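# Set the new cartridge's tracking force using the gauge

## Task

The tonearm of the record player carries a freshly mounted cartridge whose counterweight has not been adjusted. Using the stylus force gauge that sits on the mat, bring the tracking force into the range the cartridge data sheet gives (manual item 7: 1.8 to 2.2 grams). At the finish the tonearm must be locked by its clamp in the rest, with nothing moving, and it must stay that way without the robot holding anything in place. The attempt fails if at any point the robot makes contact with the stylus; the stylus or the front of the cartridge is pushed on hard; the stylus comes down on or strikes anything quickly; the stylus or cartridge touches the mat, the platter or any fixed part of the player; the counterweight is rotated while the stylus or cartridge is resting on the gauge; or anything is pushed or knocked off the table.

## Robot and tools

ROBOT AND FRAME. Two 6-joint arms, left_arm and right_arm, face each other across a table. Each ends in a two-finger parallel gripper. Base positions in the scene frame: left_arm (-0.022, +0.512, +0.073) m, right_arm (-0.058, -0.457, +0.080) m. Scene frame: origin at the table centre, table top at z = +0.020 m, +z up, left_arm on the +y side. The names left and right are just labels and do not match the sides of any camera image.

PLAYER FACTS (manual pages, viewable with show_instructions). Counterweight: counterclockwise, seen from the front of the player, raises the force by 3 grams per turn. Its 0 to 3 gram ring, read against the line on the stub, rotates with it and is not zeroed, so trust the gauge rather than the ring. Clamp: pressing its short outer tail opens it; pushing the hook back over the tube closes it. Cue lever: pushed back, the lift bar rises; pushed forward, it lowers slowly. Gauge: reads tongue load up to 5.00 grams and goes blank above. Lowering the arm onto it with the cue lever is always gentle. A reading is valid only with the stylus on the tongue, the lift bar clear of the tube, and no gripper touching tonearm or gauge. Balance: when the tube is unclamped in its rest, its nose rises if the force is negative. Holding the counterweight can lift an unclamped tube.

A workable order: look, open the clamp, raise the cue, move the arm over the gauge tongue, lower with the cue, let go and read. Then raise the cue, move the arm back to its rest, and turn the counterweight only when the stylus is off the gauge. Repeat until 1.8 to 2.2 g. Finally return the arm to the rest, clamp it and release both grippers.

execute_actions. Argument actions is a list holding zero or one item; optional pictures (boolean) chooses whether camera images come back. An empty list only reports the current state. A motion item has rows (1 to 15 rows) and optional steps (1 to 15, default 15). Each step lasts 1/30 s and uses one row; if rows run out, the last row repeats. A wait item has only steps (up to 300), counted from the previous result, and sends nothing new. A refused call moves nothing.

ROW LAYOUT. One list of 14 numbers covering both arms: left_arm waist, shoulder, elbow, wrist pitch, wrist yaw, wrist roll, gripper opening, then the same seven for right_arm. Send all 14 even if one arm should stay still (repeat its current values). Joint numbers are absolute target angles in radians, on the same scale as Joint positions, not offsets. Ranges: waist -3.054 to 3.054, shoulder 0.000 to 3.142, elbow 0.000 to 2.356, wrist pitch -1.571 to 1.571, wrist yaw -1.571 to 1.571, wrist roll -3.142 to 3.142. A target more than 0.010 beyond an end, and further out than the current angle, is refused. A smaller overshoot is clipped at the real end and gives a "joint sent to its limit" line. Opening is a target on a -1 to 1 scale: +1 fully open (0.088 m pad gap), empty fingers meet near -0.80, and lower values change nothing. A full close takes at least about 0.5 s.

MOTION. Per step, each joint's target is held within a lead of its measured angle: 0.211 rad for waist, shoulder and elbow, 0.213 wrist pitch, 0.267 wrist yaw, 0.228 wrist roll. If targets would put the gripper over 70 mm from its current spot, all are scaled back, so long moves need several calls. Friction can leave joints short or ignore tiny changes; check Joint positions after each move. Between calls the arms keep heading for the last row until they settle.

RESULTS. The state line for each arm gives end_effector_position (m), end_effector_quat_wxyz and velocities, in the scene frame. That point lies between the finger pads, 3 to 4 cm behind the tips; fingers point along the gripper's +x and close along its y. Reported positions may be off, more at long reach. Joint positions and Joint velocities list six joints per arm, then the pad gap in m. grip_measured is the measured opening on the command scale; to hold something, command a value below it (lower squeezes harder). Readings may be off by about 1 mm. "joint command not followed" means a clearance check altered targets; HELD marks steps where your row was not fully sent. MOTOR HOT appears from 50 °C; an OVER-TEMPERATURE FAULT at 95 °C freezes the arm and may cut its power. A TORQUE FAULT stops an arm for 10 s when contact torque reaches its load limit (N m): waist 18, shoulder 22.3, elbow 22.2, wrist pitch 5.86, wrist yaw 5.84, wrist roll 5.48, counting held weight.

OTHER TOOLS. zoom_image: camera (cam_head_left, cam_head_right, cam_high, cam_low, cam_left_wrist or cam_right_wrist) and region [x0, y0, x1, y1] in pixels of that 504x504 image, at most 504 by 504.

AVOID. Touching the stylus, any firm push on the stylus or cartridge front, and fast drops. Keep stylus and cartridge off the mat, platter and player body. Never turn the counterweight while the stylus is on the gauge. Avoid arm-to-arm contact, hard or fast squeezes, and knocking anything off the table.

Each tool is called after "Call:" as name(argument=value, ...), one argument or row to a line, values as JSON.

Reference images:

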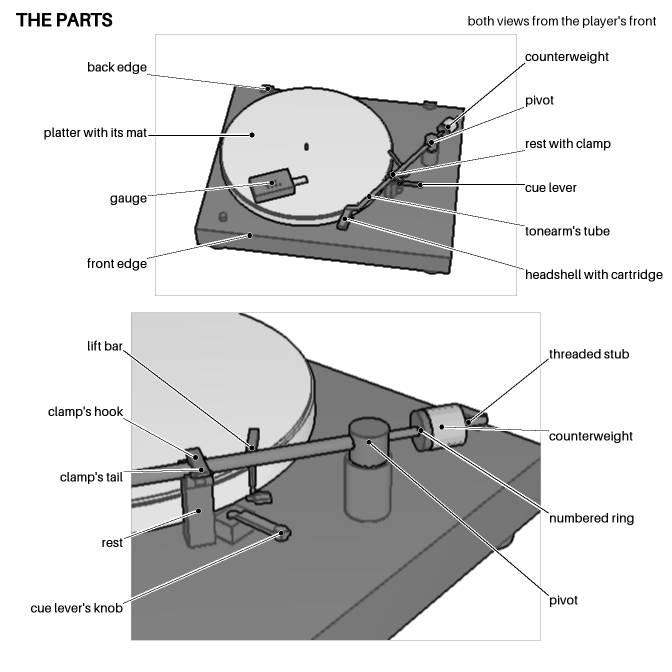

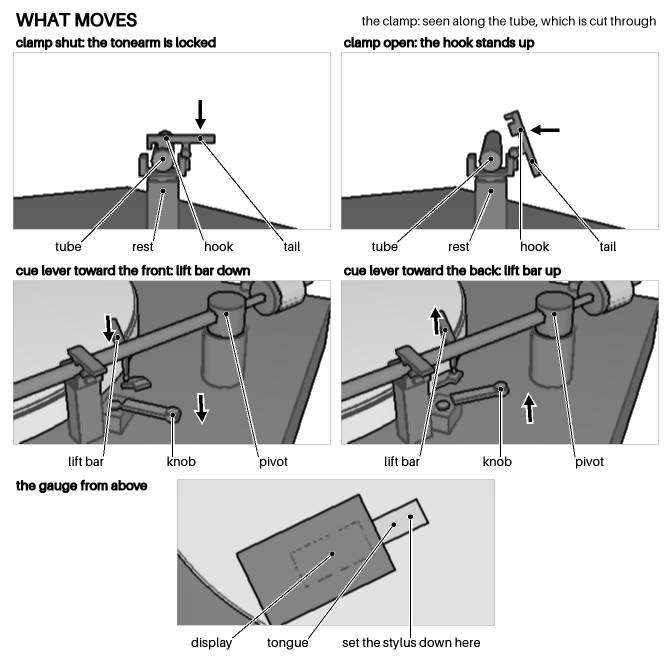

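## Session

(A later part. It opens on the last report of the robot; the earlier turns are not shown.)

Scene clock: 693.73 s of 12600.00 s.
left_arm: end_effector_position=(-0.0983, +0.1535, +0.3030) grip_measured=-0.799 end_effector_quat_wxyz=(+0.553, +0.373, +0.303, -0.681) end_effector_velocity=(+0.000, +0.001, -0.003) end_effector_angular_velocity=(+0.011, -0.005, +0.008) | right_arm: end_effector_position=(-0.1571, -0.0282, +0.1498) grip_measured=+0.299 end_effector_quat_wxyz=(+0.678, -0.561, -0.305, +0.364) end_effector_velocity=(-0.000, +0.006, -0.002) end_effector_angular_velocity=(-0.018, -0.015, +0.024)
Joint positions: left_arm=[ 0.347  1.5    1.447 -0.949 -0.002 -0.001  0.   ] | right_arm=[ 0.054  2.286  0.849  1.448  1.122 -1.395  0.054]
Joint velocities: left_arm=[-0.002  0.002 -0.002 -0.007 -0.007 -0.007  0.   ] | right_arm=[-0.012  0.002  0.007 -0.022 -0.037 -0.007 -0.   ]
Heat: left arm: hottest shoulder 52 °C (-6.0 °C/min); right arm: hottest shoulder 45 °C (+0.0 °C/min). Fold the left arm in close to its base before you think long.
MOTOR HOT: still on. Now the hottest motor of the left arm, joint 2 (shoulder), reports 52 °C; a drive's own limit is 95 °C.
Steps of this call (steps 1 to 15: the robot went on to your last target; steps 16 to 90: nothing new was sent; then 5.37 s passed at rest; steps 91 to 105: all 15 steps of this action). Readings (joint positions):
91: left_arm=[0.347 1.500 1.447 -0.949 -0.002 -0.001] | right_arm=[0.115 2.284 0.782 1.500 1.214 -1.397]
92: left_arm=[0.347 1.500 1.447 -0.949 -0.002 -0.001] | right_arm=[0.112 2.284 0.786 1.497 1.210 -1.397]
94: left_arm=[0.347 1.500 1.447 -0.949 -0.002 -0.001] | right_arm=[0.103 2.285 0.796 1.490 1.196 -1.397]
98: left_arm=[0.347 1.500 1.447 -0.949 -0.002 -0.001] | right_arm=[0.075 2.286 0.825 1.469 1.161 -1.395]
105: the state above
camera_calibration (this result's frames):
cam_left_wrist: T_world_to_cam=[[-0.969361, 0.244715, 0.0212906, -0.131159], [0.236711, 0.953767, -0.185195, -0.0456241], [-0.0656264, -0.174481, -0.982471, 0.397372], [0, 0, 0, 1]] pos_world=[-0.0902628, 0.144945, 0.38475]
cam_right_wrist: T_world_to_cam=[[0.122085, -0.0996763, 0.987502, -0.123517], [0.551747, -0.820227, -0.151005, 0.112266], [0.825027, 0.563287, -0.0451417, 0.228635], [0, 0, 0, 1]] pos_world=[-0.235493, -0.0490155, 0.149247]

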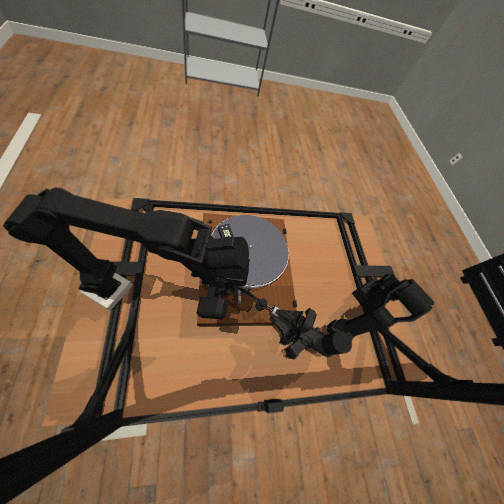

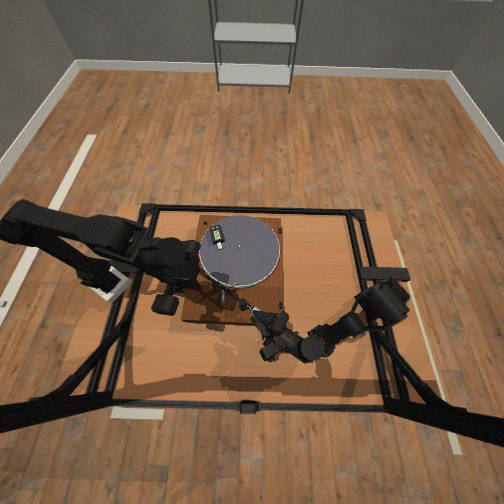

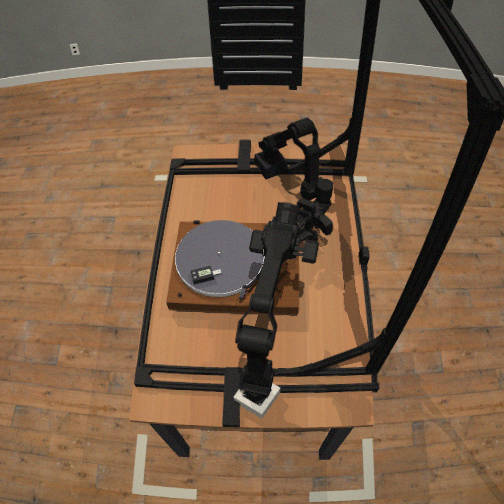

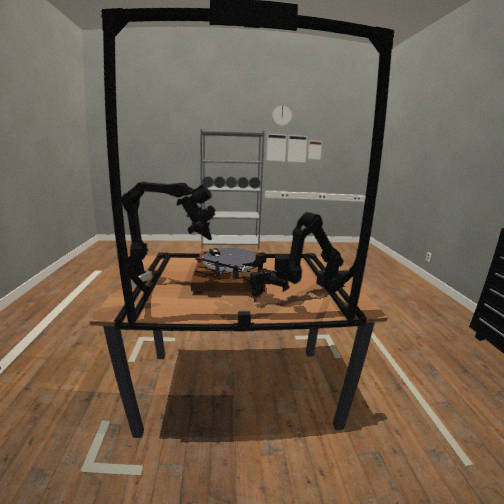

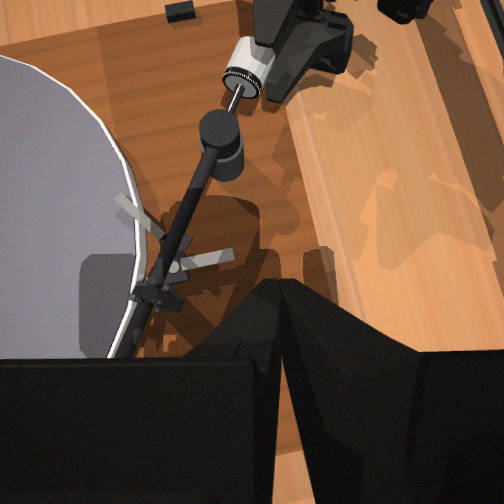

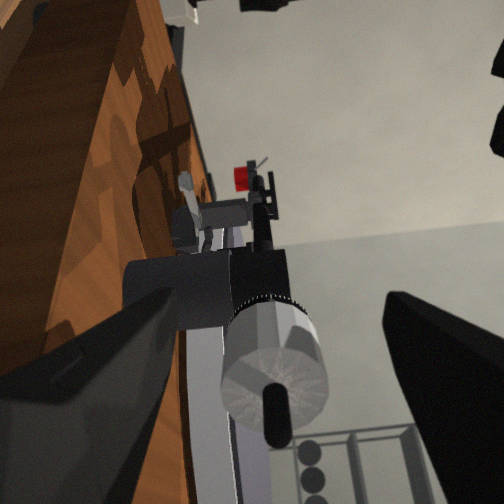

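Call:
execute_actions(
  actions=[
    {"rows":[[0.35,1.5,1.45,-0.95,0,0,-0.9,0.06,2.29,0.845,1.452,1.135,-1.4,0.3],[0.35,1.5,1.45,-0.95,0,0,-0.9,0.072,2.29,0.835,1.46,1.15,-1.4,0.3],[0.35,1.5,1.45,-0.95,0,0,-0.9,0.084,2.29,0.825,1.47,1.165,-1.4,0.3],[0.35,1.5,1.45,-0.95,0,0,-0.9,0.096,2.29,0.815,1.48,1.18,-1.4,0.3],[0.35,1.5,1.45,-0.95,0,0,-0.9,0.108,2.29,0.805,1.49,1.195,-1.4,0.3],[0.35,1.5,1.45,-0.95,0,0,-0.9,0.118,2.29,0.795,1.495,1.21,-1.4,0.3],[0.35,1.5,1.45,-0.95,0,0,-0.9,0.118,2.29,0.79,1.497,1.215,-1.3,0.3],[0.35,1.5,1.45,-0.95,0,0,-0.9,0.118,2.29,0.79,1.497,1.215,-1.2,0.2],[0.35,1.5,1.45,-0.95,0,0,-0.9,0.118,2.29,0.79,1.497,1.215,-1.1,0.1],[0.35,1.5,1.45,-0.95,0,0,-0.9,0.118,2.29,0.79,1.497,1.215,-1.0,0.1],[0.35,1.5,1.45,-0.95,0,0,-0.9,0.118,2.29,0.79,1.497,1.215,-0.9,0.1],[0.35,1.5,1.45,-0.95,0,0,-0.9,0.118,2.29,0.79,1.497,1.215,-0.75,0.1]],"steps":15},
  ],
  pictures=false,
)

Call:
execute_actions(
  actions=[
    {"rows":[[0.35,1.5,1.45,-0.95,0,0,-0.9,0.118,2.29,0.79,1.497,1.215,-0.75,0.1]],"steps":10},
  ],
)

Scene clock: 703.70 s of 12600.00 s.
left_arm: end_effector_position=(-0.0983, +0.1534, +0.3032) grip_measured=-0.799 end_effector_quat_wxyz=(+0.553, +0.373, +0.302, -0.681) end_effector_velocity=(-0.001, +0.004, -0.001) end_effector_angular_velocity=(+0.020, +0.014, +0.012) | right_arm: end_effector_position=(-0.1661, -0.0524, +0.1441) grip_measured=+0.113 end_effector_quat_wxyz=(+0.802, -0.376, -0.198, +0.420) end_effector_velocity=(+0.002, -0.002, -0.003) end_effector_angular_velocity=(+0.869, +1.271, +0.007)
Joint positions: left_arm=[ 0.347  1.5    1.447 -0.949 -0.002 -0.001  0.   ] | right_arm=[ 0.118  2.287  0.797  1.494  1.209 -0.881  0.045]
Joint velocities: left_arm=[-0.002 -0.002  0.002 -0.022  0.007 -0.022  0.   ] | right_arm=[-0.002 -0.002 -0.017 -0.007 -0.007  1.56  -0.007]
Heat: left arm: hottest shoulder 52 °C (-4.0 °C/min); right arm: hottest shoulder 45 °C (+0.0 °C/min). Fold the left arm in close to its base before you think long.
MOTOR HOT: still on. Now the hottest motor of the left arm, joint 2 (shoulder), reports 52 °C; a drive's own limit is 95 °C.
Steps of this call (steps 1 to 15: the robot went on to your last target; steps 16 to 90: nothing new was sent; then 6.47 s passed at rest; steps 91 to 105: all 15 steps of this action). Readings (joint positions):
91: left_arm=[0.347 1.500 1.447 -0.949 -0.002 -0.001] | right_arm=[0.054 2.287 0.851 1.447 1.120 -1.395]
92: left_arm=[0.347 1.500 1.447 -0.949 -0.002 -0.001] | right_arm=[0.054 2.287 0.851 1.448 1.124 -1.395]
94: left_arm=[0.347 1.500 1.447 -0.949 -0.002 -0.001] | right_arm=[0.065 2.287 0.842 1.461 1.147 -1.395]
98: left_arm=[0.347 1.500 1.447 -0.949 -0.002 -0.001] | right_arm=[0.106 2.287 0.808 1.485 1.193 -1.330]
105: the state above

Scene clock: 704.03 s of 12600.00 s.
left_arm: end_effector_position=(-0.0983, +0.1534, +0.3032) grip_measured=-0.799 end_effector_quat_wxyz=(+0.553, +0.373, +0.302, -0.681) end_effector_velocity=(+0.002, +0.002, -0.001) end_effector_angular_velocity=(+0.008, +0.004, +0.025) | right_arm: end_effector_position=(-0.1659, -0.0526, +0.1441) grip_measured=+0.100 end_effector_quat_wxyz=(+0.824, -0.326, -0.171, +0.431) end_effector_velocity=(-0.002, -0.000, -0.000) end_effector_angular_velocity=(+0.023, +0.038, +0.010)
Joint positions: left_arm=[ 0.347  1.5    1.447 -0.949 -0.002 -0.001  0.   ] | right_arm=[ 0.118  2.287  0.797  1.495  1.21  -0.758  0.044]
Joint velocities: left_arm=[ 0.002 -0.002 -0.002 -0.007 -0.007 -0.022  0.   ] | right_arm=[ 0.002 -0.002 -0.002 -0.007 -0.007  0.051 -0.   ]
Heat: left arm: hottest shoulder 52 °C (-4.0 °C/min); right arm: hottest shoulder 45 °C (+0.0 °C/min). Fold the left arm in close to its base before you think long.
MOTOR HOT: still on. Now the hottest motor of the left arm, joint 2 (shoulder), reports 52 °C; a drive's own limit is 95 °C.
Steps of this call (steps 1 to 10: all 10 steps of this action). Readings (joint positions):
1: left_arm=[0.347 1.500 1.447 -0.949 -0.002 -0.001] | right_arm=[0.118 2.287 0.797 1.495 1.209 -0.842]
2: left_arm=[0.347 1.500 1.447 -0.949 -0.002 -0.001] | right_arm=[0.118 2.287 0.797 1.495 1.209 -0.815]
4: left_arm=[0.347 1.500 1.447 -0.949 -0.002 -0.001] | right_arm=[0.118 2.287 0.797 1.495 1.209 -0.784]
8: left_arm=[0.347 1.500 1.447 -0.949 -0.002 -0.001] | right_arm=[0.118 2.287 0.797 1.495 1.210 -0.761]
10: the state above
camera_calibration (this result's frames):
cam_left_wrist: T_world_to_cam=[[-0.969359, 0.244723, 0.0212761, -0.131157], [0.236696, 0.953697, -0.18557, -0.0454242], [-0.0657042, -0.174848, -0.982401, 0.397527], [0, 0, 0, 1]] pos_world=[-0.0902672, 0.144925, 0.384892]
cam_right_wrist: T_world_to_cam=[[0.576104, -0.41428, 0.70461, -0.0197506], [0.314855, -0.68304, -0.659031, 0.137338], [0.754301, 0.601521, -0.263064, 0.271098], [0, 0, 0, 1]] pos_world=[-0.236353, -0.0774462, 0.175742]

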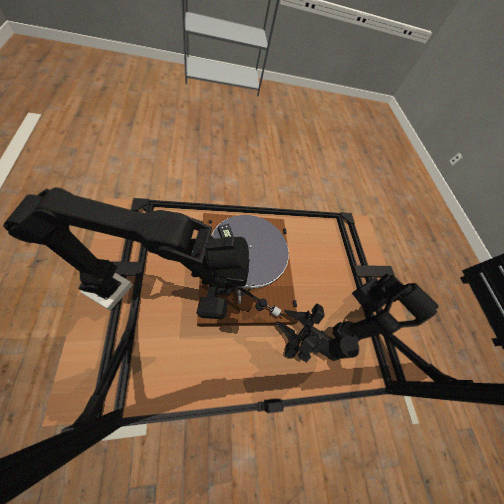

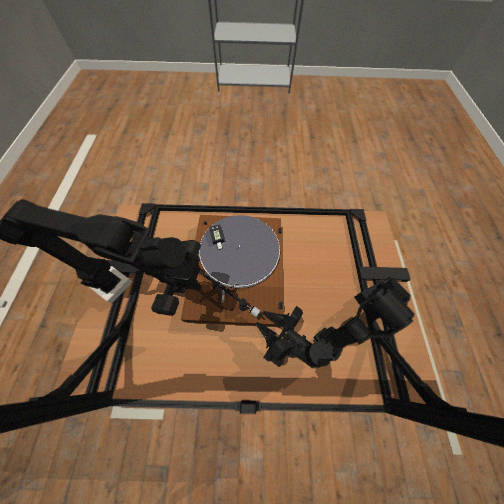

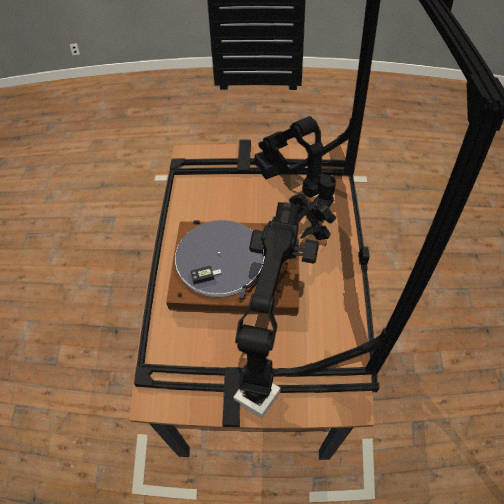

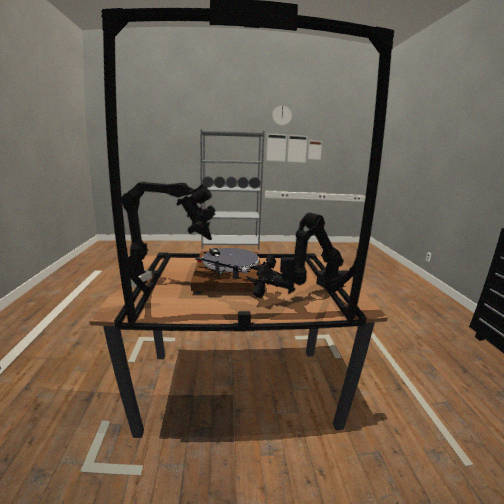

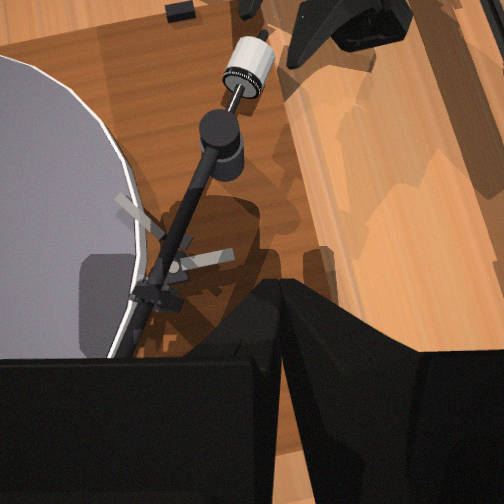

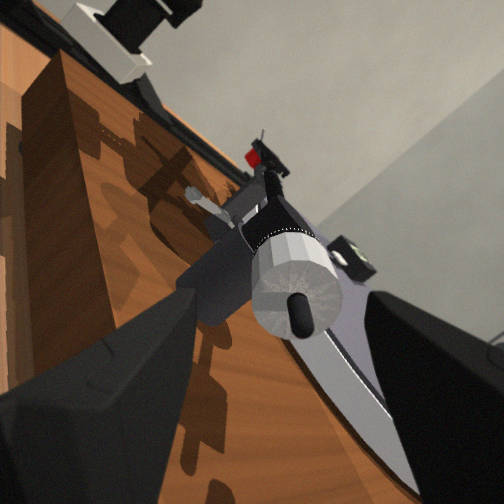

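Call:
execute_actions(
  actions=[
    {"rows":[[0.35,1.5,1.45,-0.95,0,0,-0.9,0.106,2.29,0.805,1.49,1.2,-0.75,0.1],[0.35,1.5,1.45,-0.95,0,0,-0.9,0.096,2.29,0.81,1.485,1.191,-0.75,0.1],[0.35,1.5,1.45,-0.95,0,0,-0.9,0.087,2.29,0.815,1.48,1.182,-0.75,0.1],[0.35,1.5,1.45,-0.95,0,0,-0.9,0.078,2.29,0.82,1.475,1.173,-0.75,0.1],[0.35,1.5,1.45,-0.95,0,0,-0.9,0.069,2.29,0.824,1.47,1.164,-0.75,0.1],[0.35,1.5,1.45,-0.95,0,0,-0.9,0.06,2.29,0.828,1.465,1.155,-0.75,0.1],[0.35,1.5,1.45,-0.95,0,0,-0.9,0.051,2.29,0.832,1.46,1.146,-0.75,0.1],[0.35,1.5,1.45,-0.95,0,0,-0.9,0.042,2.29,0.836,1.456,1.137,-0.75,0.1],[0.35,1.5,1.45,-0.95,0,0,-0.9,0.033,2.29,0.84,1.452,1.128,-0.75,0.1],[0.35,1.5,1.45,-0.95,0,0,-0.9,0.024,2.29,0.844,1.448,1.119,-0.75,0.1]],"steps":15},
  ],
)

Scene clock: 713.80 s of 12600.00 s.
left_arm: end_effector_position=(-0.0983, +0.1534, +0.3032) grip_measured=-0.799 end_effector_quat_wxyz=(+0.553, +0.373, +0.302, -0.681) end_effector_velocity=(+0.003, +0.001, -0.003) end_effector_angular_velocity=(+0.009, -0.017, +0.016) | right_arm: end_effector_position=(-0.1423, -0.0288, +0.1469) grip_measured=+0.100 end_effector_quat_wxyz=(+0.826, -0.327, -0.169, +0.427) end_effector_velocity=(-0.002, +0.007, -0.002) end_effector_angular_velocity=(-0.028, -0.019, +0.039)
Joint positions: left_arm=[ 0.347  1.5    1.447 -0.949 -0.002 -0.001  0.   ] | right_arm=[ 0.025  2.287  0.836  1.451  1.128 -0.754  0.044]
Joint velocities: left_arm=[-0.002  0.002 -0.002 -0.007 -0.022 -0.007  0.   ] | right_arm=[-0.012 -0.002  0.007 -0.037 -0.051 -0.007 -0.   ]
Heat: left arm: hottest shoulder 52 °C (-3.0 °C/min); right arm: hottest shoulder 45 °C (+0.0 °C/min). Fold the left arm in close to its base before you think long.
MOTOR HOT: still on. Now the hottest motor of the left arm, joint 2 (shoulder), reports 52 °C; a drive's own limit is 95 °C.
Steps of this call (steps 1 to 15: the robot went on to your last target; steps 16 to 90: nothing new was sent; then 6.27 s passed at rest; steps 91 to 105: all 15 steps of this action). Readings (joint positions):
91: left_arm=[0.347 1.500 1.447 -0.949 -0.002 -0.001] | right_arm=[0.117 2.287 0.796 1.495 1.210 -0.754]
92: left_arm=[0.347 1.500 1.447 -0.949 -0.002 -0.001] | right_arm=[0.115 2.287 0.797 1.494 1.209 -0.754]
94: left_arm=[0.347 1.500 1.447 -0.949 -0.002 -0.001] | right_arm=[0.103 2.287 0.802 1.486 1.196 -0.754]
98: left_arm=[0.347 1.500 1.447 -0.949 -0.002 -0.001] | right_arm=[0.066 2.287 0.819 1.469 1.163 -0.754]
105: the state above
camera_calibration (this result's frames):
cam_left_wrist: T_world_to_cam=[[-0.969359, 0.244723, 0.0212761, -0.131157], [0.236696, 0.953697, -0.18557, -0.0454242], [-0.0657042, -0.174848, -0.982401, 0.397527], [0, 0, 0, 1]] pos_world=[-0.0902672, 0.144925, 0.384892]
cam_right_wrist: T_world_to_cam=[[0.57181, -0.419573, 0.704977, -0.026255], [0.30698, -0.687466, -0.658144, 0.146613], [0.760787, 0.592747, -0.264299, 0.240538], [0, 0, 0, 1]] pos_world=[-0.212993, -0.0528026, 0.178576]

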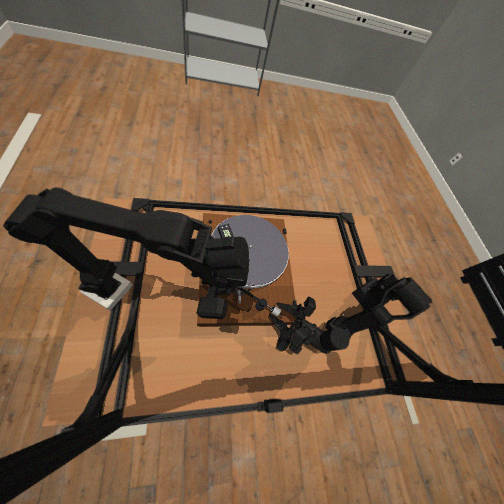

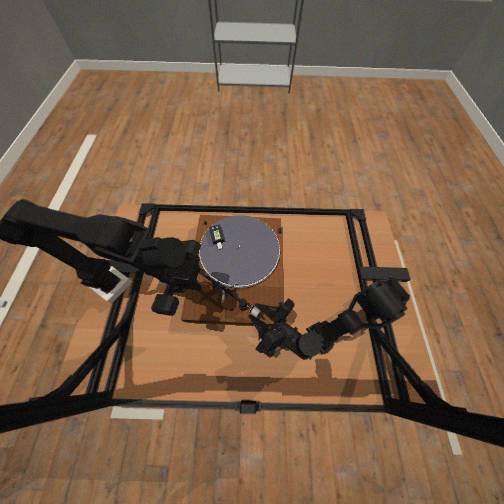

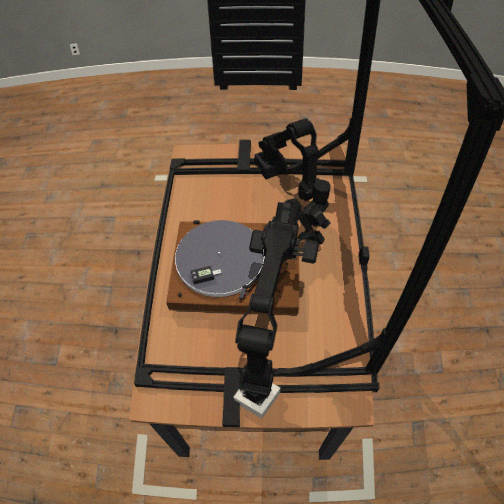

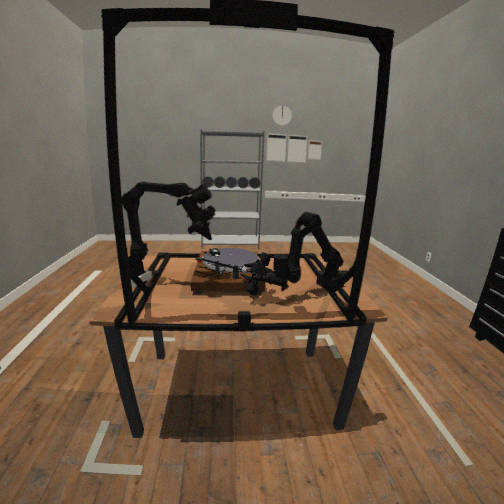

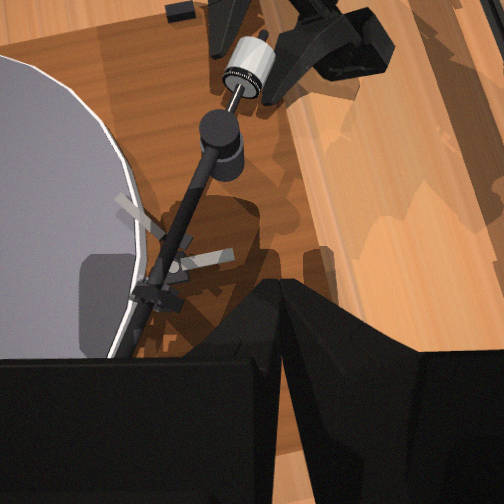

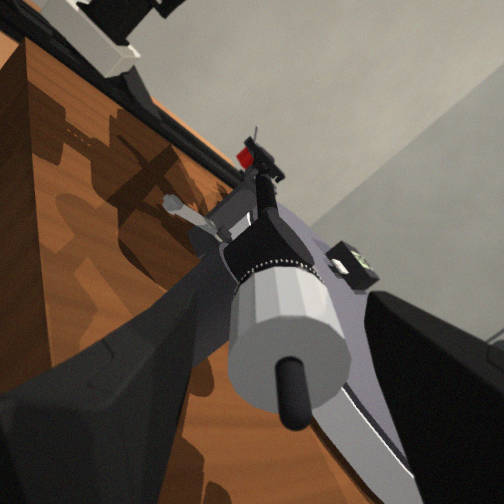

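Call:
execute_actions(
  actions=[
    {"rows":[[0.35,1.5,1.45,-0.95,0,0,-0.9,0.024,2.29,0.844,1.448,1.119,-0.75,0.03],[0.35,1.5,1.45,-0.95,0,0,-0.9,0.024,2.29,0.844,1.448,1.119,-0.75,-0.04],[0.35,1.5,1.45,-0.95,0,0,-0.9,0.024,2.29,0.844,1.448,1.119,-0.75,-0.1],[0.35,1.5,1.45,-0.95,0,0,-0.9,0.024,2.29,0.844,1.448,1.119,-0.75,-0.16],[0.35,1.5,1.45,-0.95,0,0,-0.9,0.024,2.29,0.844,1.448,1.119,-0.75,-0.2],[0.35,1.5,1.45,-0.95,0,0,-0.9,0.024,2.29,0.844,1.448,1.119,-0.75,-0.24],[0.35,1.5,1.45,-0.95,0,0,-0.9,0.024,2.29,0.844,1.448,1.119,-0.75,-0.28],[0.35,1.5,1.45,-0.95,0,0,-0.9,0.024,2.29,0.844,1.448,1.119,-0.75,-0.32],[0.35,1.5,1.45,-0.95,0,0,-0.9,0.024,2.29,0.844,1.448,1.119,-0.75,-0.36]],"steps":15},
  ],
  pictures=false,
)

Call:
execute_actions(
  actions=[
    {"rows":[[0.35,1.5,1.45,-0.95,0,0,-0.9,0.024,2.29,0.844,1.448,1.119,-0.72,-0.36],[0.35,1.5,1.45,-0.95,0,0,-0.9,0.024,2.29,0.844,1.448,1.119,-0.69,-0.36],[0.35,1.5,1.45,-0.95,0,0,-0.9,0.024,2.29,0.844,1.448,1.119,-0.66,-0.36],[0.35,1.5,1.45,-0.95,0,0,-0.9,0.024,2.29,0.844,1.448,1.119,-0.63,-0.36],[0.35,1.5,1.45,-0.95,0,0,-0.9,0.024,2.29,0.844,1.448,1.119,-0.6,-0.36],[0.35,1.5,1.45,-0.95,0,0,-0.9,0.024,2.29,0.844,1.448,1.119,-0.57,-0.36],[0.35,1.5,1.45,-0.95,0,0,-0.9,0.024,2.29,0.844,1.448,1.119,-0.54,-0.36],[0.35,1.5,1.45,-0.95,0,0,-0.9,0.024,2.29,0.844,1.448,1.119,-0.51,-0.36],[0.35,1.5,1.45,-0.95,0,0,-0.9,0.024,2.29,0.844,1.448,1.119,-0.48,-0.36],[0.35,1.5,1.45,-0.95,0,0,-0.9,0.024,2.29,0.844,1.448,1.119,-0.45,-0.36],[0.35,1.5,1.45,-0.95,0,0,-0.9,0.024,2.29,0.844,1.448,1.119,-0.42,-0.36],[0.35,1.5,1.45,-0.95,0,0,-0.9,0.024,2.29,0.844,1.448,1.119,-0.39,-0.36],[0.35,1.5,1.45,-0.95,0,0,-0.9,0.024,2.29,0.844,1.448,1.119,-0.36,-0.36],[0.35,1.5,1.45,-0.95,0,0,-0.9,0.024,2.29,0.844,1.448,1.119,-0.33,-0.36],[0.35,1.5,1.45,-0.95,0,0,-0.9,0.024,2.29,0.844,1.448,1.119,-0.3,-0.36]],"steps":15},
  ],
)

Scene clock: 723.40 s of 12600.00 s.
left_arm: end_effector_position=(-0.0982, +0.1534, +0.3030) grip_measured=-0.799 end_effector_quat_wxyz=(+0.553, +0.373, +0.303, -0.681) end_effector_velocity=(+0.002, -0.002, +0.003) end_effector_angular_velocity=(-0.011, +0.008, +0.025) | right_arm: end_effector_position=(-0.1425, -0.0284, +0.1466) grip_measured=-0.269 end_effector_quat_wxyz=(+0.825, -0.327, -0.169, +0.428) end_effector_velocity=(+0.002, -0.001, -0.002) end_effector_angular_velocity=(-0.023, -0.017, -0.010)
Joint positions: left_arm=[ 0.348  1.5    1.447 -0.949 -0.002 -0.001  0.   ] | right_arm=[ 0.025  2.288  0.836  1.45   1.126 -0.753  0.026]
Joint velocities: left_arm=[ 0.002 -0.002  0.002  0.007 -0.007 -0.022  0.   ] | right_arm=[-0.002 -0.002 -0.002 -0.022  0.007 -0.007 -0.   ]
Heat: left arm: hottest shoulder 51 °C (-3.0 °C/min); right arm: hottest shoulder 46 °C (+1.0 °C/min). Fold the left arm in close to its base before you think long.
MOTOR HOT: still on. Now the hottest motor of the left arm, joint 2 (shoulder), reports 51 °C; a drive's own limit is 95 °C.
Steps of this call (steps 1 to 15: the robot went on to your last target; steps 16 to 90: nothing new was sent; then 6.10 s passed at rest; steps 91 to 105: all 15 steps of this action). Readings (joint positions):
91: left_arm=[0.348 1.500 1.447 -0.949 -0.002 -0.001] | right_arm=[0.025 2.288 0.836 1.450 1.124 -0.754]
92: left_arm=[0.348 1.500 1.447 -0.949 -0.002 -0.001] | right_arm=[0.025 2.288 0.836 1.450 1.124 -0.754]
94: left_arm=[0.348 1.500 1.447 -0.949 -0.002 -0.001] | right_arm=[0.025 2.288 0.836 1.450 1.124 -0.754]
98: left_arm=[0.348 1.500 1.447 -0.949 -0.002 -0.001] | right_arm=[0.025 2.288 0.836 1.450 1.124 -0.754]
105: the state above

Scene clock: 723.90 s of 12600.00 s.
left_arm: end_effector_position=(-0.0982, +0.1534, +0.3030) grip_measured=-0.799 end_effector_quat_wxyz=(+0.553, +0.373, +0.303, -0.681) end_effector_velocity=(+0.001, +0.002, -0.001) end_effector_angular_velocity=(+0.007, -0.004, +0.008) | right_arm: end_effector_position=(-0.1421, -0.0283, +0.1468) grip_measured=-0.269 end_effector_quat_wxyz=(+0.872, -0.167, -0.086, +0.451) end_effector_velocity=(+0.000, +0.000, -0.001) end_effector_angular_velocity=(+0.506, +0.720, +0.005)
Joint positions: left_arm=[ 0.348  1.5    1.447 -0.949 -0.002 -0.001  0.   ] | right_arm=[ 0.024  2.288  0.837  1.45   1.126 -0.378  0.026]
Joint velocities: left_arm=[-0.002 -0.002 -0.002 -0.007 -0.007 -0.007  0.   ] | right_arm=[-0.002 -0.002 -0.002 -0.007 -0.007  0.886 -0.   ]
Heat: left arm: hottest shoulder 51 °C (-3.0 °C/min); right arm: hottest shoulder 46 °C (+1.0 °C/min). Fold the left arm in close to its base before you think long.
MOTOR HOT: still on. Now the hottest motor of the left arm, joint 2 (shoulder), reports 51 °C; a drive's own limit is 95 °C.
Steps of this call (steps 1 to 15: all 15 steps of this action). Readings (joint positions):
1: left_arm=[0.348 1.500 1.447 -0.949 -0.002 -0.001] | right_arm=[0.025 2.288 0.836 1.450 1.126 -0.748]
2: left_arm=[0.348 1.500 1.447 -0.949 -0.002 -0.001] | right_arm=[0.025 2.288 0.837 1.450 1.126 -0.734]
4: left_arm=[0.348 1.500 1.447 -0.949 -0.002 -0.001] | right_arm=[0.025 2.288 0.837 1.450 1.126 -0.692]
8: left_arm=[0.348 1.500 1.447 -0.949 -0.002 -0.001] | right_arm=[0.024 2.288 0.837 1.450 1.126 -0.583]
15: the state above
camera_calibration (this result's frames):
cam_left_wrist: T_world_to_cam=[[-0.969454, 0.244346, 0.0212906, -0.130968], [0.236347, 0.953857, -0.185195, -0.0455784], [-0.0655598, -0.174506, -0.982471, 0.397375], [0, 0, 0, 1]] pos_world=[-0.0901436, 0.144821, 0.384757]
cam_right_wrist: T_world_to_cam=[[0.743072, -0.540075, 0.395174, 0.0402834], [0.0731017, -0.521467, -0.850134, 0.146533], [0.665207, 0.660599, -0.348007, 0.240638], [0, 0, 0, 1]] pos_world=[-0.200719, -0.0607971, 0.192397]

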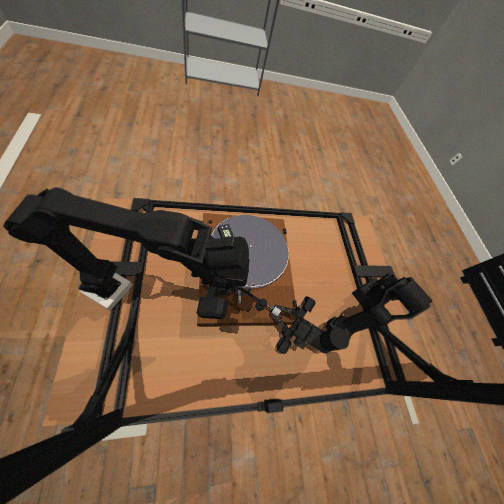

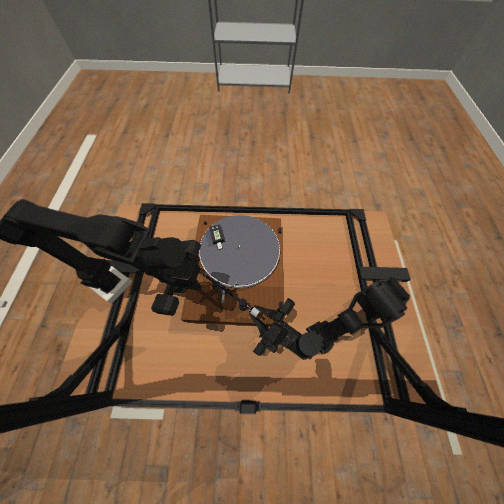

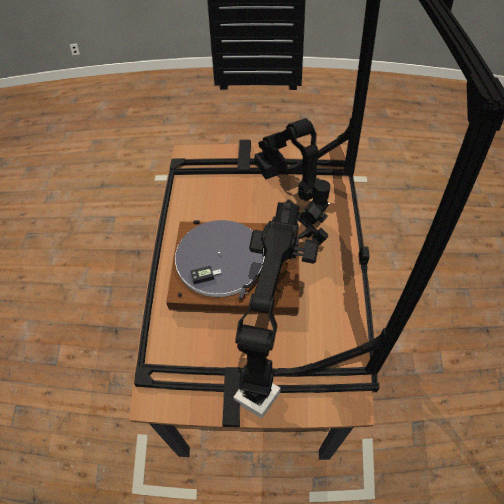

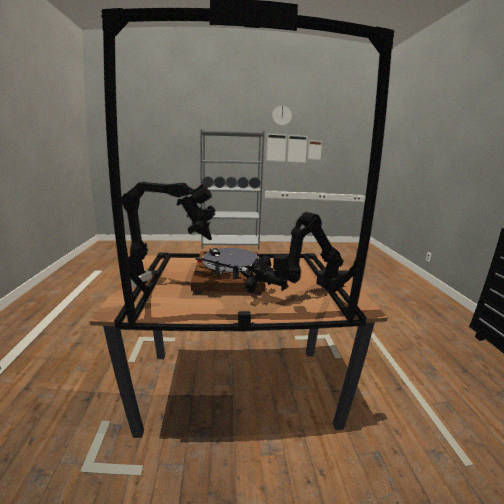

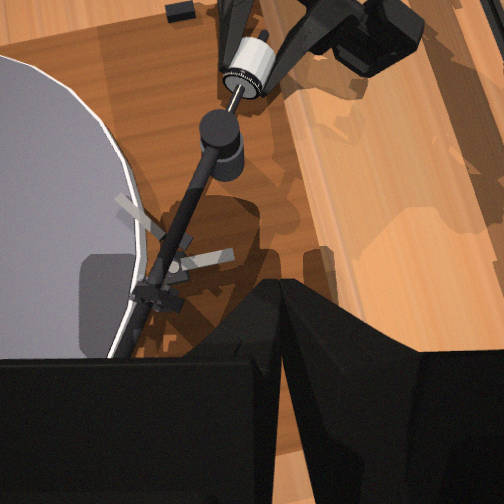

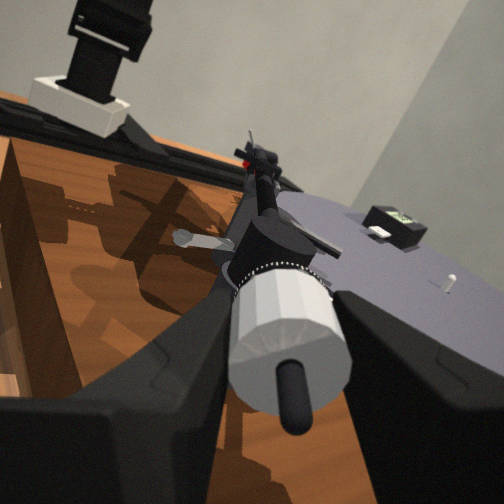

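Call:
execute_actions(
  actions=[
    {"rows":[[0.35,1.5,1.45,-0.95,0,0,-0.9,0.024,2.29,0.844,1.448,1.119,-0.27,-0.36],[0.35,1.5,1.45,-0.95,0,0,-0.9,0.024,2.29,0.844,1.448,1.119,-0.24,-0.36],[0.35,1.5,1.45,-0.95,0,0,-0.9,0.024,2.29,0.844,1.448,1.119,-0.21,-0.36],[0.35,1.5,1.45,-0.95,0,0,-0.9,0.024,2.29,0.844,1.448,1.119,-0.18,-0.36],[0.35,1.5,1.45,-0.95,0,0,-0.9,0.024,2.29,0.844,1.448,1.119,-0.15,-0.36],[0.35,1.5,1.45,-0.95,0,0,-0.9,0.024,2.29,0.844,1.448,1.119,-0.12,-0.36],[0.35,1.5,1.45,-0.95,0,0,-0.9,0.024,2.29,0.844,1.448,1.119,-0.09,-0.36],[0.35,1.5,1.45,-0.95,0,0,-0.9,0.024,2.29,0.844,1.448,1.119,-0.06,-0.36],[0.35,1.5,1.45,-0.95,0,0,-0.9,0.024,2.29,0.844,1.448,1.119,-0.03,-0.36],[0.35,1.5,1.45,-0.95,0,0,-0.9,0.024,2.29,0.844,1.448,1.119,0.0,-0.36],[0.35,1.5,1.45,-0.95,0,0,-0.9,0.024,2.29,0.844,1.448,1.119,0.03,-0.36],[0.35,1.5,1.45,-0.95,0,0,-0.9,0.024,2.29,0.844,1.448,1.119,0.06,-0.36],[0.35,1.5,1.45,-0.95,0,0,-0.9,0.024,2.29,0.844,1.448,1.119,0.085,-0.36]],"steps":15},
  ],
  pictures=false,
)

Call:
execute_actions(
  actions=[
    {"rows":[[0.35,1.5,1.45,-0.95,0,0,-0.9,0.024,2.29,0.844,1.448,1.119,0.085,-0.36]],"steps":10},
  ],
)

Call:
zoom_image(
  camera="cam_left_wrist",
  region=[200, 30, 300, 130],
)

Scene clock: 731.50 s of 12600.00 s.
left_arm: end_effector_position=(-0.0982, +0.1534, +0.3030) grip_measured=-0.799 end_effector_quat_wxyz=(+0.553, +0.373, +0.303, -0.681) end_effector_velocity=(+0.001, +0.005, -0.001) end_effector_angular_velocity=(+0.015, -0.013, -0.005) | right_arm: end_effector_position=(-0.1415, -0.0282, +0.1469) grip_measured=-0.269 end_effector_quat_wxyz=(+0.888, +0.021, +0.011, +0.459) end_effector_velocity=(-0.001, +0.001, -0.005) end_effector_angular_velocity=(+0.189, +0.289, +0.019)
Joint positions: left_arm=[ 0.348  1.5    1.447 -0.949 -0.002 -0.001  0.   ] | right_arm=[0.022 2.287 0.837 1.45  1.126 0.047 0.026]
Joint velocities: left_arm=[-0.002 -0.007 -0.002 -0.022 -0.007  0.007  0.   ] | right_arm=[-0.002  0.002 -0.007 -0.022 -0.022  0.374 -0.   ]
Heat: left arm: hottest shoulder 51 °C (-2.0 °C/min); right arm: hottest shoulder 46 °C (+1.0 °C/min). Fold the left arm in close to its base before you think long.
MOTOR HOT: still on. Now the hottest motor of the left arm, joint 2 (shoulder), reports 51 °C; a drive's own limit is 95 °C.
Steps of this call (steps 1 to 30: the robot went on to your last target; steps 31 to 90: nothing new was sent; then 4.10 s passed at rest; steps 91 to 105: all 15 steps of this action). Readings (joint positions):
91: left_arm=[0.348 1.500 1.447 -0.949 -0.002 -0.001] | right_arm=[0.024 2.287 0.837 1.450 1.126 -0.298]
92: left_arm=[0.348 1.500 1.447 -0.949 -0.002 -0.001] | right_arm=[0.024 2.287 0.837 1.450 1.126 -0.283]
94: left_arm=[0.348 1.500 1.447 -0.949 -0.002 -0.001] | right_arm=[0.023 2.287 0.837 1.450 1.126 -0.241]
98: left_arm=[0.348 1.500 1.447 -0.949 -0.002 -0.001] | right_arm=[0.023 2.287 0.837 1.450 1.127 -0.135]
105: the state above

Scene clock: 731.83 s of 12600.00 s.
left_arm: end_effector_position=(-0.0982, +0.1534, +0.3030) grip_measured=-0.799 end_effector_quat_wxyz=(+0.553, +0.373, +0.303, -0.681) end_effector_velocity=(-0.002, +0.002, -0.001) end_effector_angular_velocity=(+0.009, +0.008, -0.000) | right_arm: end_effector_position=(-0.1414, -0.0281, +0.1469) grip_measured=-0.269 end_effector_quat_wxyz=(+0.888, +0.034, +0.018, +0.458) end_effector_velocity=(+0.000, +0.000, -0.001) end_effector_angular_velocity=(-0.002, +0.002, +0.005)
Joint positions: left_arm=[ 0.348  1.5    1.447 -0.949 -0.002 -0.001  0.   ] | right_arm=[0.022 2.287 0.837 1.45  1.126 0.078 0.026]
Joint velocities: left_arm=[-0.002 -0.002 -0.002 -0.007  0.007 -0.007  0.   ] | right_arm=[-0.002 -0.002 -0.002 -0.007 -0.007  0.007  0.   ]
Heat: left arm: hottest shoulder 51 °C (-2.0 °C/min); right arm: hottest shoulder 46 °C (+1.0 °C/min). Fold the left arm in close to its base before you think long.
MOTOR HOT: still on. Now the hottest motor of the left arm, joint 2 (shoulder), reports 51 °C; a drive's own limit is 95 °C.
Steps of this call (steps 1 to 10: all 10 steps of this action). Readings (joint positions):
1: left_arm=[0.348 1.500 1.447 -0.949 -0.002 -0.001] | right_arm=[0.022 2.287 0.837 1.450 1.126 0.057]
2: left_arm=[0.348 1.500 1.447 -0.949 -0.002 -0.001] | right_arm=[0.022 2.287 0.837 1.450 1.126 0.064]
4: left_arm=[0.348 1.500 1.447 -0.949 -0.002 -0.001] | right_arm=[0.022 2.287 0.837 1.450 1.126 0.072]
8: left_arm=[0.348 1.500 1.447 -0.949 -0.002 -0.001] | right_arm=[0.022 2.287 0.837 1.450 1.126 0.078]
10: the state above
camera_calibration (this result's frames):
cam_left_wrist: T_world_to_cam=[[-0.969454, 0.244346, 0.0212906, -0.130968], [0.236347, 0.953857, -0.185195, -0.0455784], [-0.0655598, -0.174506, -0.982471, 0.397375], [0, 0, 0, 1]] pos_world=[-0.0901436, 0.144821, 0.384757]
cam_right_wrist: T_world_to_cam=[[0.807334, -0.588007, -0.0495887, 0.112865], [-0.263138, -0.28352, -0.922158, 0.116316], [0.528176, 0.757538, -0.383622, 0.228708], [0, 0, 0, 1]] pos_world=[-0.181311, -0.0739118, 0.200596]

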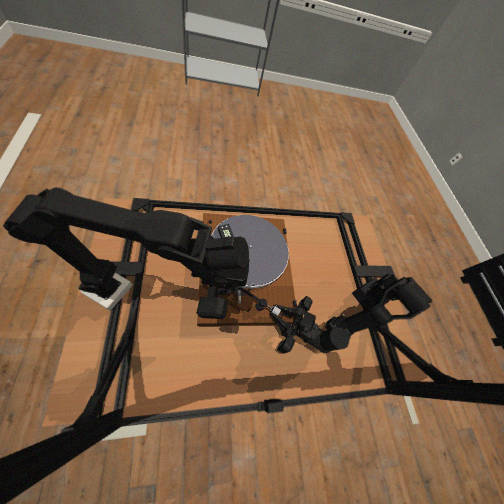

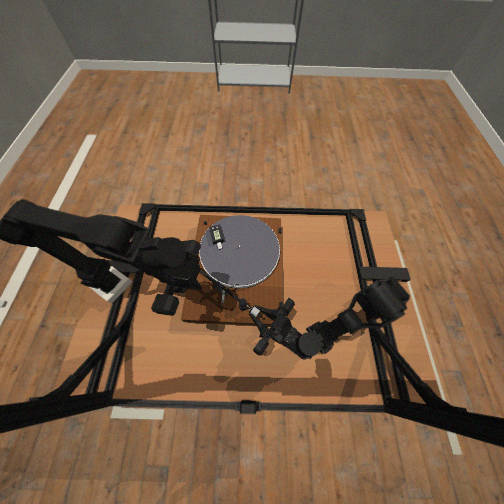

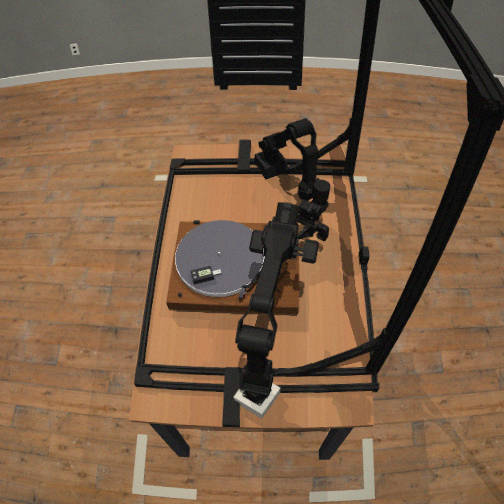

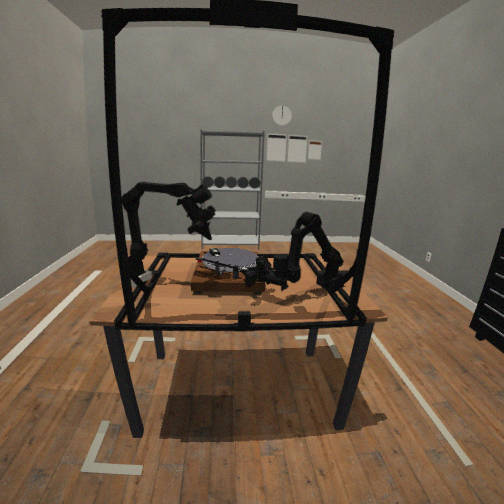

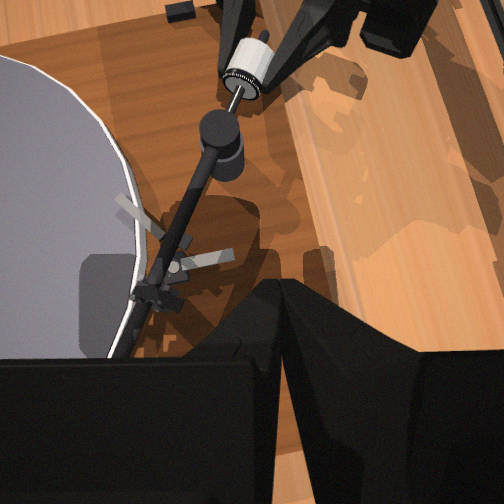

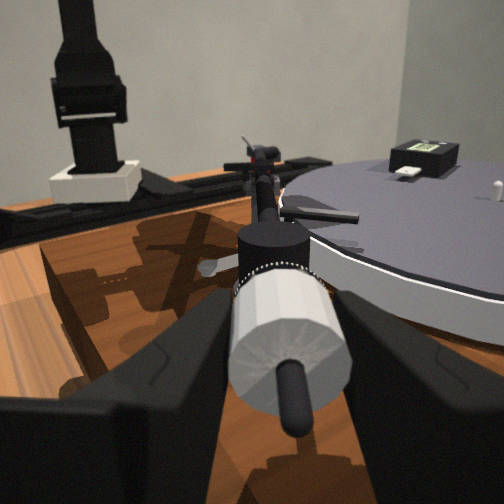

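Region (200, 30, 300, 130) of cam_left_wrist's 504x504 image, scaled by 5.040, with more detail than that image has.

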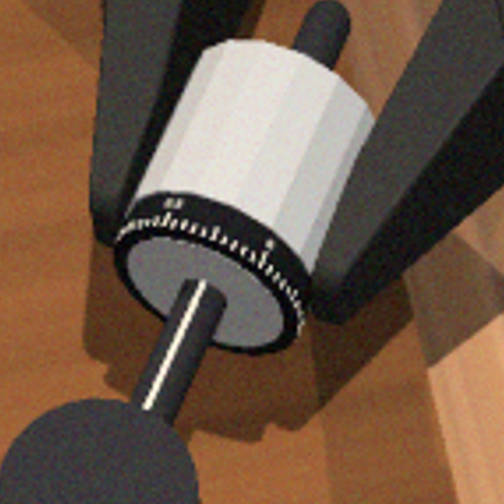

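Call:
execute_actions(
  actions=[
    {"rows":[[0.35,1.5,1.45,-0.95,0,0,-0.9,0.024,2.29,0.844,1.448,1.119,0.078,-0.2],[0.35,1.5,1.45,-0.95,0,0,-0.9,0.024,2.29,0.844,1.448,1.119,0.078,-0.1],[0.35,1.5,1.45,-0.95,0,0,-0.9,0.024,2.29,0.844,1.448,1.119,0.078,0.0],[0.35,1.5,1.45,-0.95,0,0,-0.9,0.024,2.29,0.844,1.448,1.119,0.078,0.05],[0.35,1.5,1.45,-0.95,0,0,-0.9,0.024,2.29,0.844,1.448,1.119,0.078,0.05],[0.35,1.5,1.45,-0.95,0,0,-0.9,0.024,2.29,0.844,1.448,1.119,0.078,0.05],[0.35,1.5,1.45,-0.95,0,0,-0.9,0.024,2.29,0.844,1.448,1.119,0.078,0.05],[0.35,1.5,1.45,-0.95,0,0,-0.9,0.024,2.29,0.844,1.448,1.119,0.02,0.05],[0.35,1.5,1.45,-0.95,0,0,-0.9,0.024,2.29,0.844,1.448,1.119,-0.05,0.05],[0.35,1.5,1.45,-0.95,0,0,-0.9,0.024,2.29,0.844,1.448,1.119,-0.12,0.05],[0.35,1.5,1.45,-0.95,0,0,-0.9,0.024,2.29,0.844,1.448,1.119,-0.19,0.05],[0.35,1.5,1.45,-0.95,0,0,-0.9,0.024,2.29,0.844,1.448,1.119,-0.26,0.05],[0.35,1.5,1.45,-0.95,0,0,-0.9,0.024,2.29,0.844,1.448,1.119,-0.33,0.05],[0.35,1.5,1.45,-0.95,0,0,-0.9,0.024,2.29,0.844,1.448,1.119,-0.4,0.05],[0.35,1.5,1.45,-0.95,0,0,-0.9,0.024,2.29,0.844,1.448,1.119,-0.47,0.05]],"steps":15},
  ],
  pictures=false,
)

Call:
execute_actions(
  actions=[
    {"rows":[[0.35,1.5,1.45,-0.95,0,0,-0.9,0.024,2.29,0.844,1.448,1.119,-0.54,0.05],[0.35,1.5,1.45,-0.95,0,0,-0.9,0.024,2.29,0.844,1.448,1.119,-0.61,0.05],[0.35,1.5,1.45,-0.95,0,0,-0.9,0.024,2.29,0.844,1.448,1.119,-0.68,0.05],[0.35,1.5,1.45,-0.95,0,0,-0.9,0.024,2.29,0.844,1.448,1.119,-0.755,0.05]],"steps":15},
  ],
  pictures=false,
)

Call:
execute_actions(
  actions=[
    {"rows":[[0.35,1.5,1.45,-0.95,0,0,-0.9,0.024,2.29,0.844,1.448,1.119,-0.755,-0.04],[0.35,1.5,1.45,-0.95,0,0,-0.9,0.024,2.29,0.844,1.448,1.119,-0.755,-0.1],[0.35,1.5,1.45,-0.95,0,0,-0.9,0.024,2.29,0.844,1.448,1.119,-0.755,-0.16],[0.35,1.5,1.45,-0.95,0,0,-0.9,0.024,2.29,0.844,1.448,1.119,-0.755,-0.2],[0.35,1.5,1.45,-0.95,0,0,-0.9,0.024,2.29,0.844,1.448,1.119,-0.755,-0.24],[0.35,1.5,1.45,-0.95,0,0,-0.9,0.024,2.29,0.844,1.448,1.119,-0.755,-0.28],[0.35,1.5,1.45,-0.95,0,0,-0.9,0.024,2.29,0.844,1.448,1.119,-0.755,-0.32],[0.35,1.5,1.45,-0.95,0,0,-0.9,0.024,2.29,0.844,1.448,1.119,-0.755,-0.36]],"steps":15},
  ],
  pictures=false,
)

Scene clock: 745.20 s of 12600.00 s.
left_arm: end_effector_position=(-0.0982, +0.1533, +0.3032) grip_measured=-0.799 end_effector_quat_wxyz=(+0.553, +0.373, +0.302, -0.681) end_effector_velocity=(+0.000, +0.001, -0.003) end_effector_angular_velocity=(+0.011, -0.005, +0.008) | right_arm: end_effector_position=(-0.1420, -0.0277, +0.1469) grip_measured=+0.047 end_effector_quat_wxyz=(+0.877, -0.136, -0.070, +0.455) end_effector_velocity=(+0.002, +0.001, +0.001) end_effector_angular_velocity=(-1.130, -1.599, +0.001)
Joint positions: left_arm=[ 0.348  1.5    1.447 -0.949 -0.002 -0.001  0.   ] | right_arm=[ 0.022  2.287  0.838  1.448  1.123 -0.307  0.041]
Joint velocities: left_arm=[-0.002  0.002 -0.002 -0.007 -0.007 -0.007  0.   ] | right_arm=[-0.007 -0.007 -0.002 -0.007 -0.007 -1.956  0.001]
Heat: left arm: hottest shoulder 51 °C (-2.0 °C/min); right arm: hottest shoulder 46 °C (+1.0 °C/min). Fold the left arm in close to its base before you think long.
MOTOR HOT: still on. Now the hottest motor of the left arm, joint 2 (shoulder), reports 51 °C; a drive's own limit is 95 °C.
Steps of this call (steps 1 to 15: the robot went on to your last target; steps 16 to 90: nothing new was sent; then 9.87 s passed at rest; steps 91 to 105: all 15 steps of this action). Readings (joint positions):
91: left_arm=[0.348 1.500 1.447 -0.949 -0.002 -0.001] | right_arm=[0.022 2.287 0.837 1.450 1.126 0.080]
92: left_arm=[0.348 1.500 1.447 -0.949 -0.002 -0.001] | right_arm=[0.022 2.287 0.838 1.450 1.125 0.080]
94: left_arm=[0.348 1.500 1.447 -0.949 -0.002 -0.001] | right_arm=[0.022 2.287 0.838 1.449 1.124 0.080]
98: left_arm=[0.348 1.500 1.447 -0.949 -0.002 -0.001] | right_arm=[0.022 2.287 0.838 1.449 1.124 0.068]
105: the state above

Scene clock: 745.70 s of 12600.00 s.
left_arm: end_effector_position=(-0.0982, +0.1533, +0.3032) grip_measured=-0.799 end_effector_quat_wxyz=(+0.553, +0.373, +0.302, -0.681) end_effector_velocity=(-0.001, +0.002, -0.001) end_effector_angular_velocity=(+0.007, -0.004, +0.003) | right_arm: end_effector_position=(-0.1420, -0.0277, +0.1471) grip_measured=+0.050 end_effector_quat_wxyz=(+0.827, -0.324, -0.168, +0.428) end_effector_velocity=(+0.000, +0.000, -0.001) end_effector_angular_velocity=(-0.036, -0.045, +0.005)
Joint positions: left_arm=[ 0.348  1.5    1.447 -0.949 -0.002 -0.001  0.   ] | right_arm=[ 0.022  2.287  0.838  1.449  1.123 -0.747  0.041]
Joint velocities: left_arm=[-0.007 -0.002 -0.002 -0.007 -0.007 -0.007  0.   ] | right_arm=[-0.002 -0.002 -0.002 -0.007 -0.007 -0.051 -0.   ]
Heat: left arm: hottest shoulder 51 °C (-2.0 °C/min); right arm: hottest shoulder 46 °C (+1.0 °C/min). Fold the left arm in close to its base before you think long.
MOTOR HOT: still on. Now the hottest motor of the left arm, joint 2 (shoulder), reports 51 °C; a drive's own limit is 95 °C.
Steps of this call (steps 1 to 15: all 15 steps of this action). Readings (joint positions):
1: left_arm=[0.348 1.500 1.447 -0.949 -0.002 -0.001] | right_arm=[0.022 2.287 0.838 1.448 1.123 -0.372]
2: left_arm=[0.348 1.500 1.447 -0.949 -0.002 -0.001] | right_arm=[0.022 2.287 0.838 1.448 1.123 -0.436]
4: left_arm=[0.348 1.500 1.447 -0.949 -0.002 -0.001] | right_arm=[0.022 2.287 0.838 1.448 1.123 -0.570]
8: left_arm=[0.348 1.500 1.447 -0.949 -0.002 -0.001] | right_arm=[0.022 2.287 0.838 1.449 1.123 -0.708]
15: the state above

Scene clock: 746.20 s of 12600.00 s.
left_arm: end_effector_position=(-0.0982, +0.1533, +0.3032) grip_measured=-0.799 end_effector_quat_wxyz=(+0.553, +0.373, +0.302, -0.681) end_effector_velocity=(+0.000, -0.001, +0.001) end_effector_angular_velocity=(-0.008, -0.001, +0.008) | right_arm: end_effector_position=(-0.1420, -0.0275, +0.1470) grip_measured=-0.264 end_effector_quat_wxyz=(+0.826, -0.326, -0.169, +0.428) end_effector_velocity=(+0.000, +0.000, -0.001) end_effector_angular_velocity=(-0.019, -0.022, +0.005)
Joint positions: left_arm=[ 0.348  1.5    1.447 -0.949 -0.002 -0.001  0.   ] | right_arm=[ 0.022  2.287  0.838  1.449  1.122 -0.751  0.026]
Joint velocities: left_arm=[-0.002 -0.002 -0.002  0.007 -0.007 -0.007  0.   ] | right_arm=[-0.002 -0.002 -0.002 -0.007 -0.007 -0.022 -0.   ]
Heat: left arm: hottest shoulder 51 °C (-2.0 °C/min); right arm: hottest shoulder 46 °C (+1.0 °C/min). Fold the left arm in close to its base before you think long.
MOTOR HOT: still on. Now the hottest motor of the left arm, joint 2 (shoulder), reports 51 °C; a drive's own limit is 95 °C.
Steps of this call (steps 1 to 15: all 15 steps of this action). Readings (joint positions):
1: left_arm=[0.348 1.500 1.447 -0.949 -0.002 -0.001] | right_arm=[0.022 2.287 0.838 1.449 1.123 -0.748]
2: left_arm=[0.348 1.500 1.447 -0.949 -0.002 -0.001] | right_arm=[0.022 2.287 0.838 1.449 1.123 -0.749]
4: left_arm=[0.348 1.500 1.447 -0.949 -0.002 -0.001] | right_arm=[0.022 2.287 0.838 1.449 1.124 -0.749]
8: left_arm=[0.348 1.500 1.447 -0.949 -0.002 -0.001] | right_arm=[0.022 2.287 0.838 1.448 1.122 -0.750]
15: the state above


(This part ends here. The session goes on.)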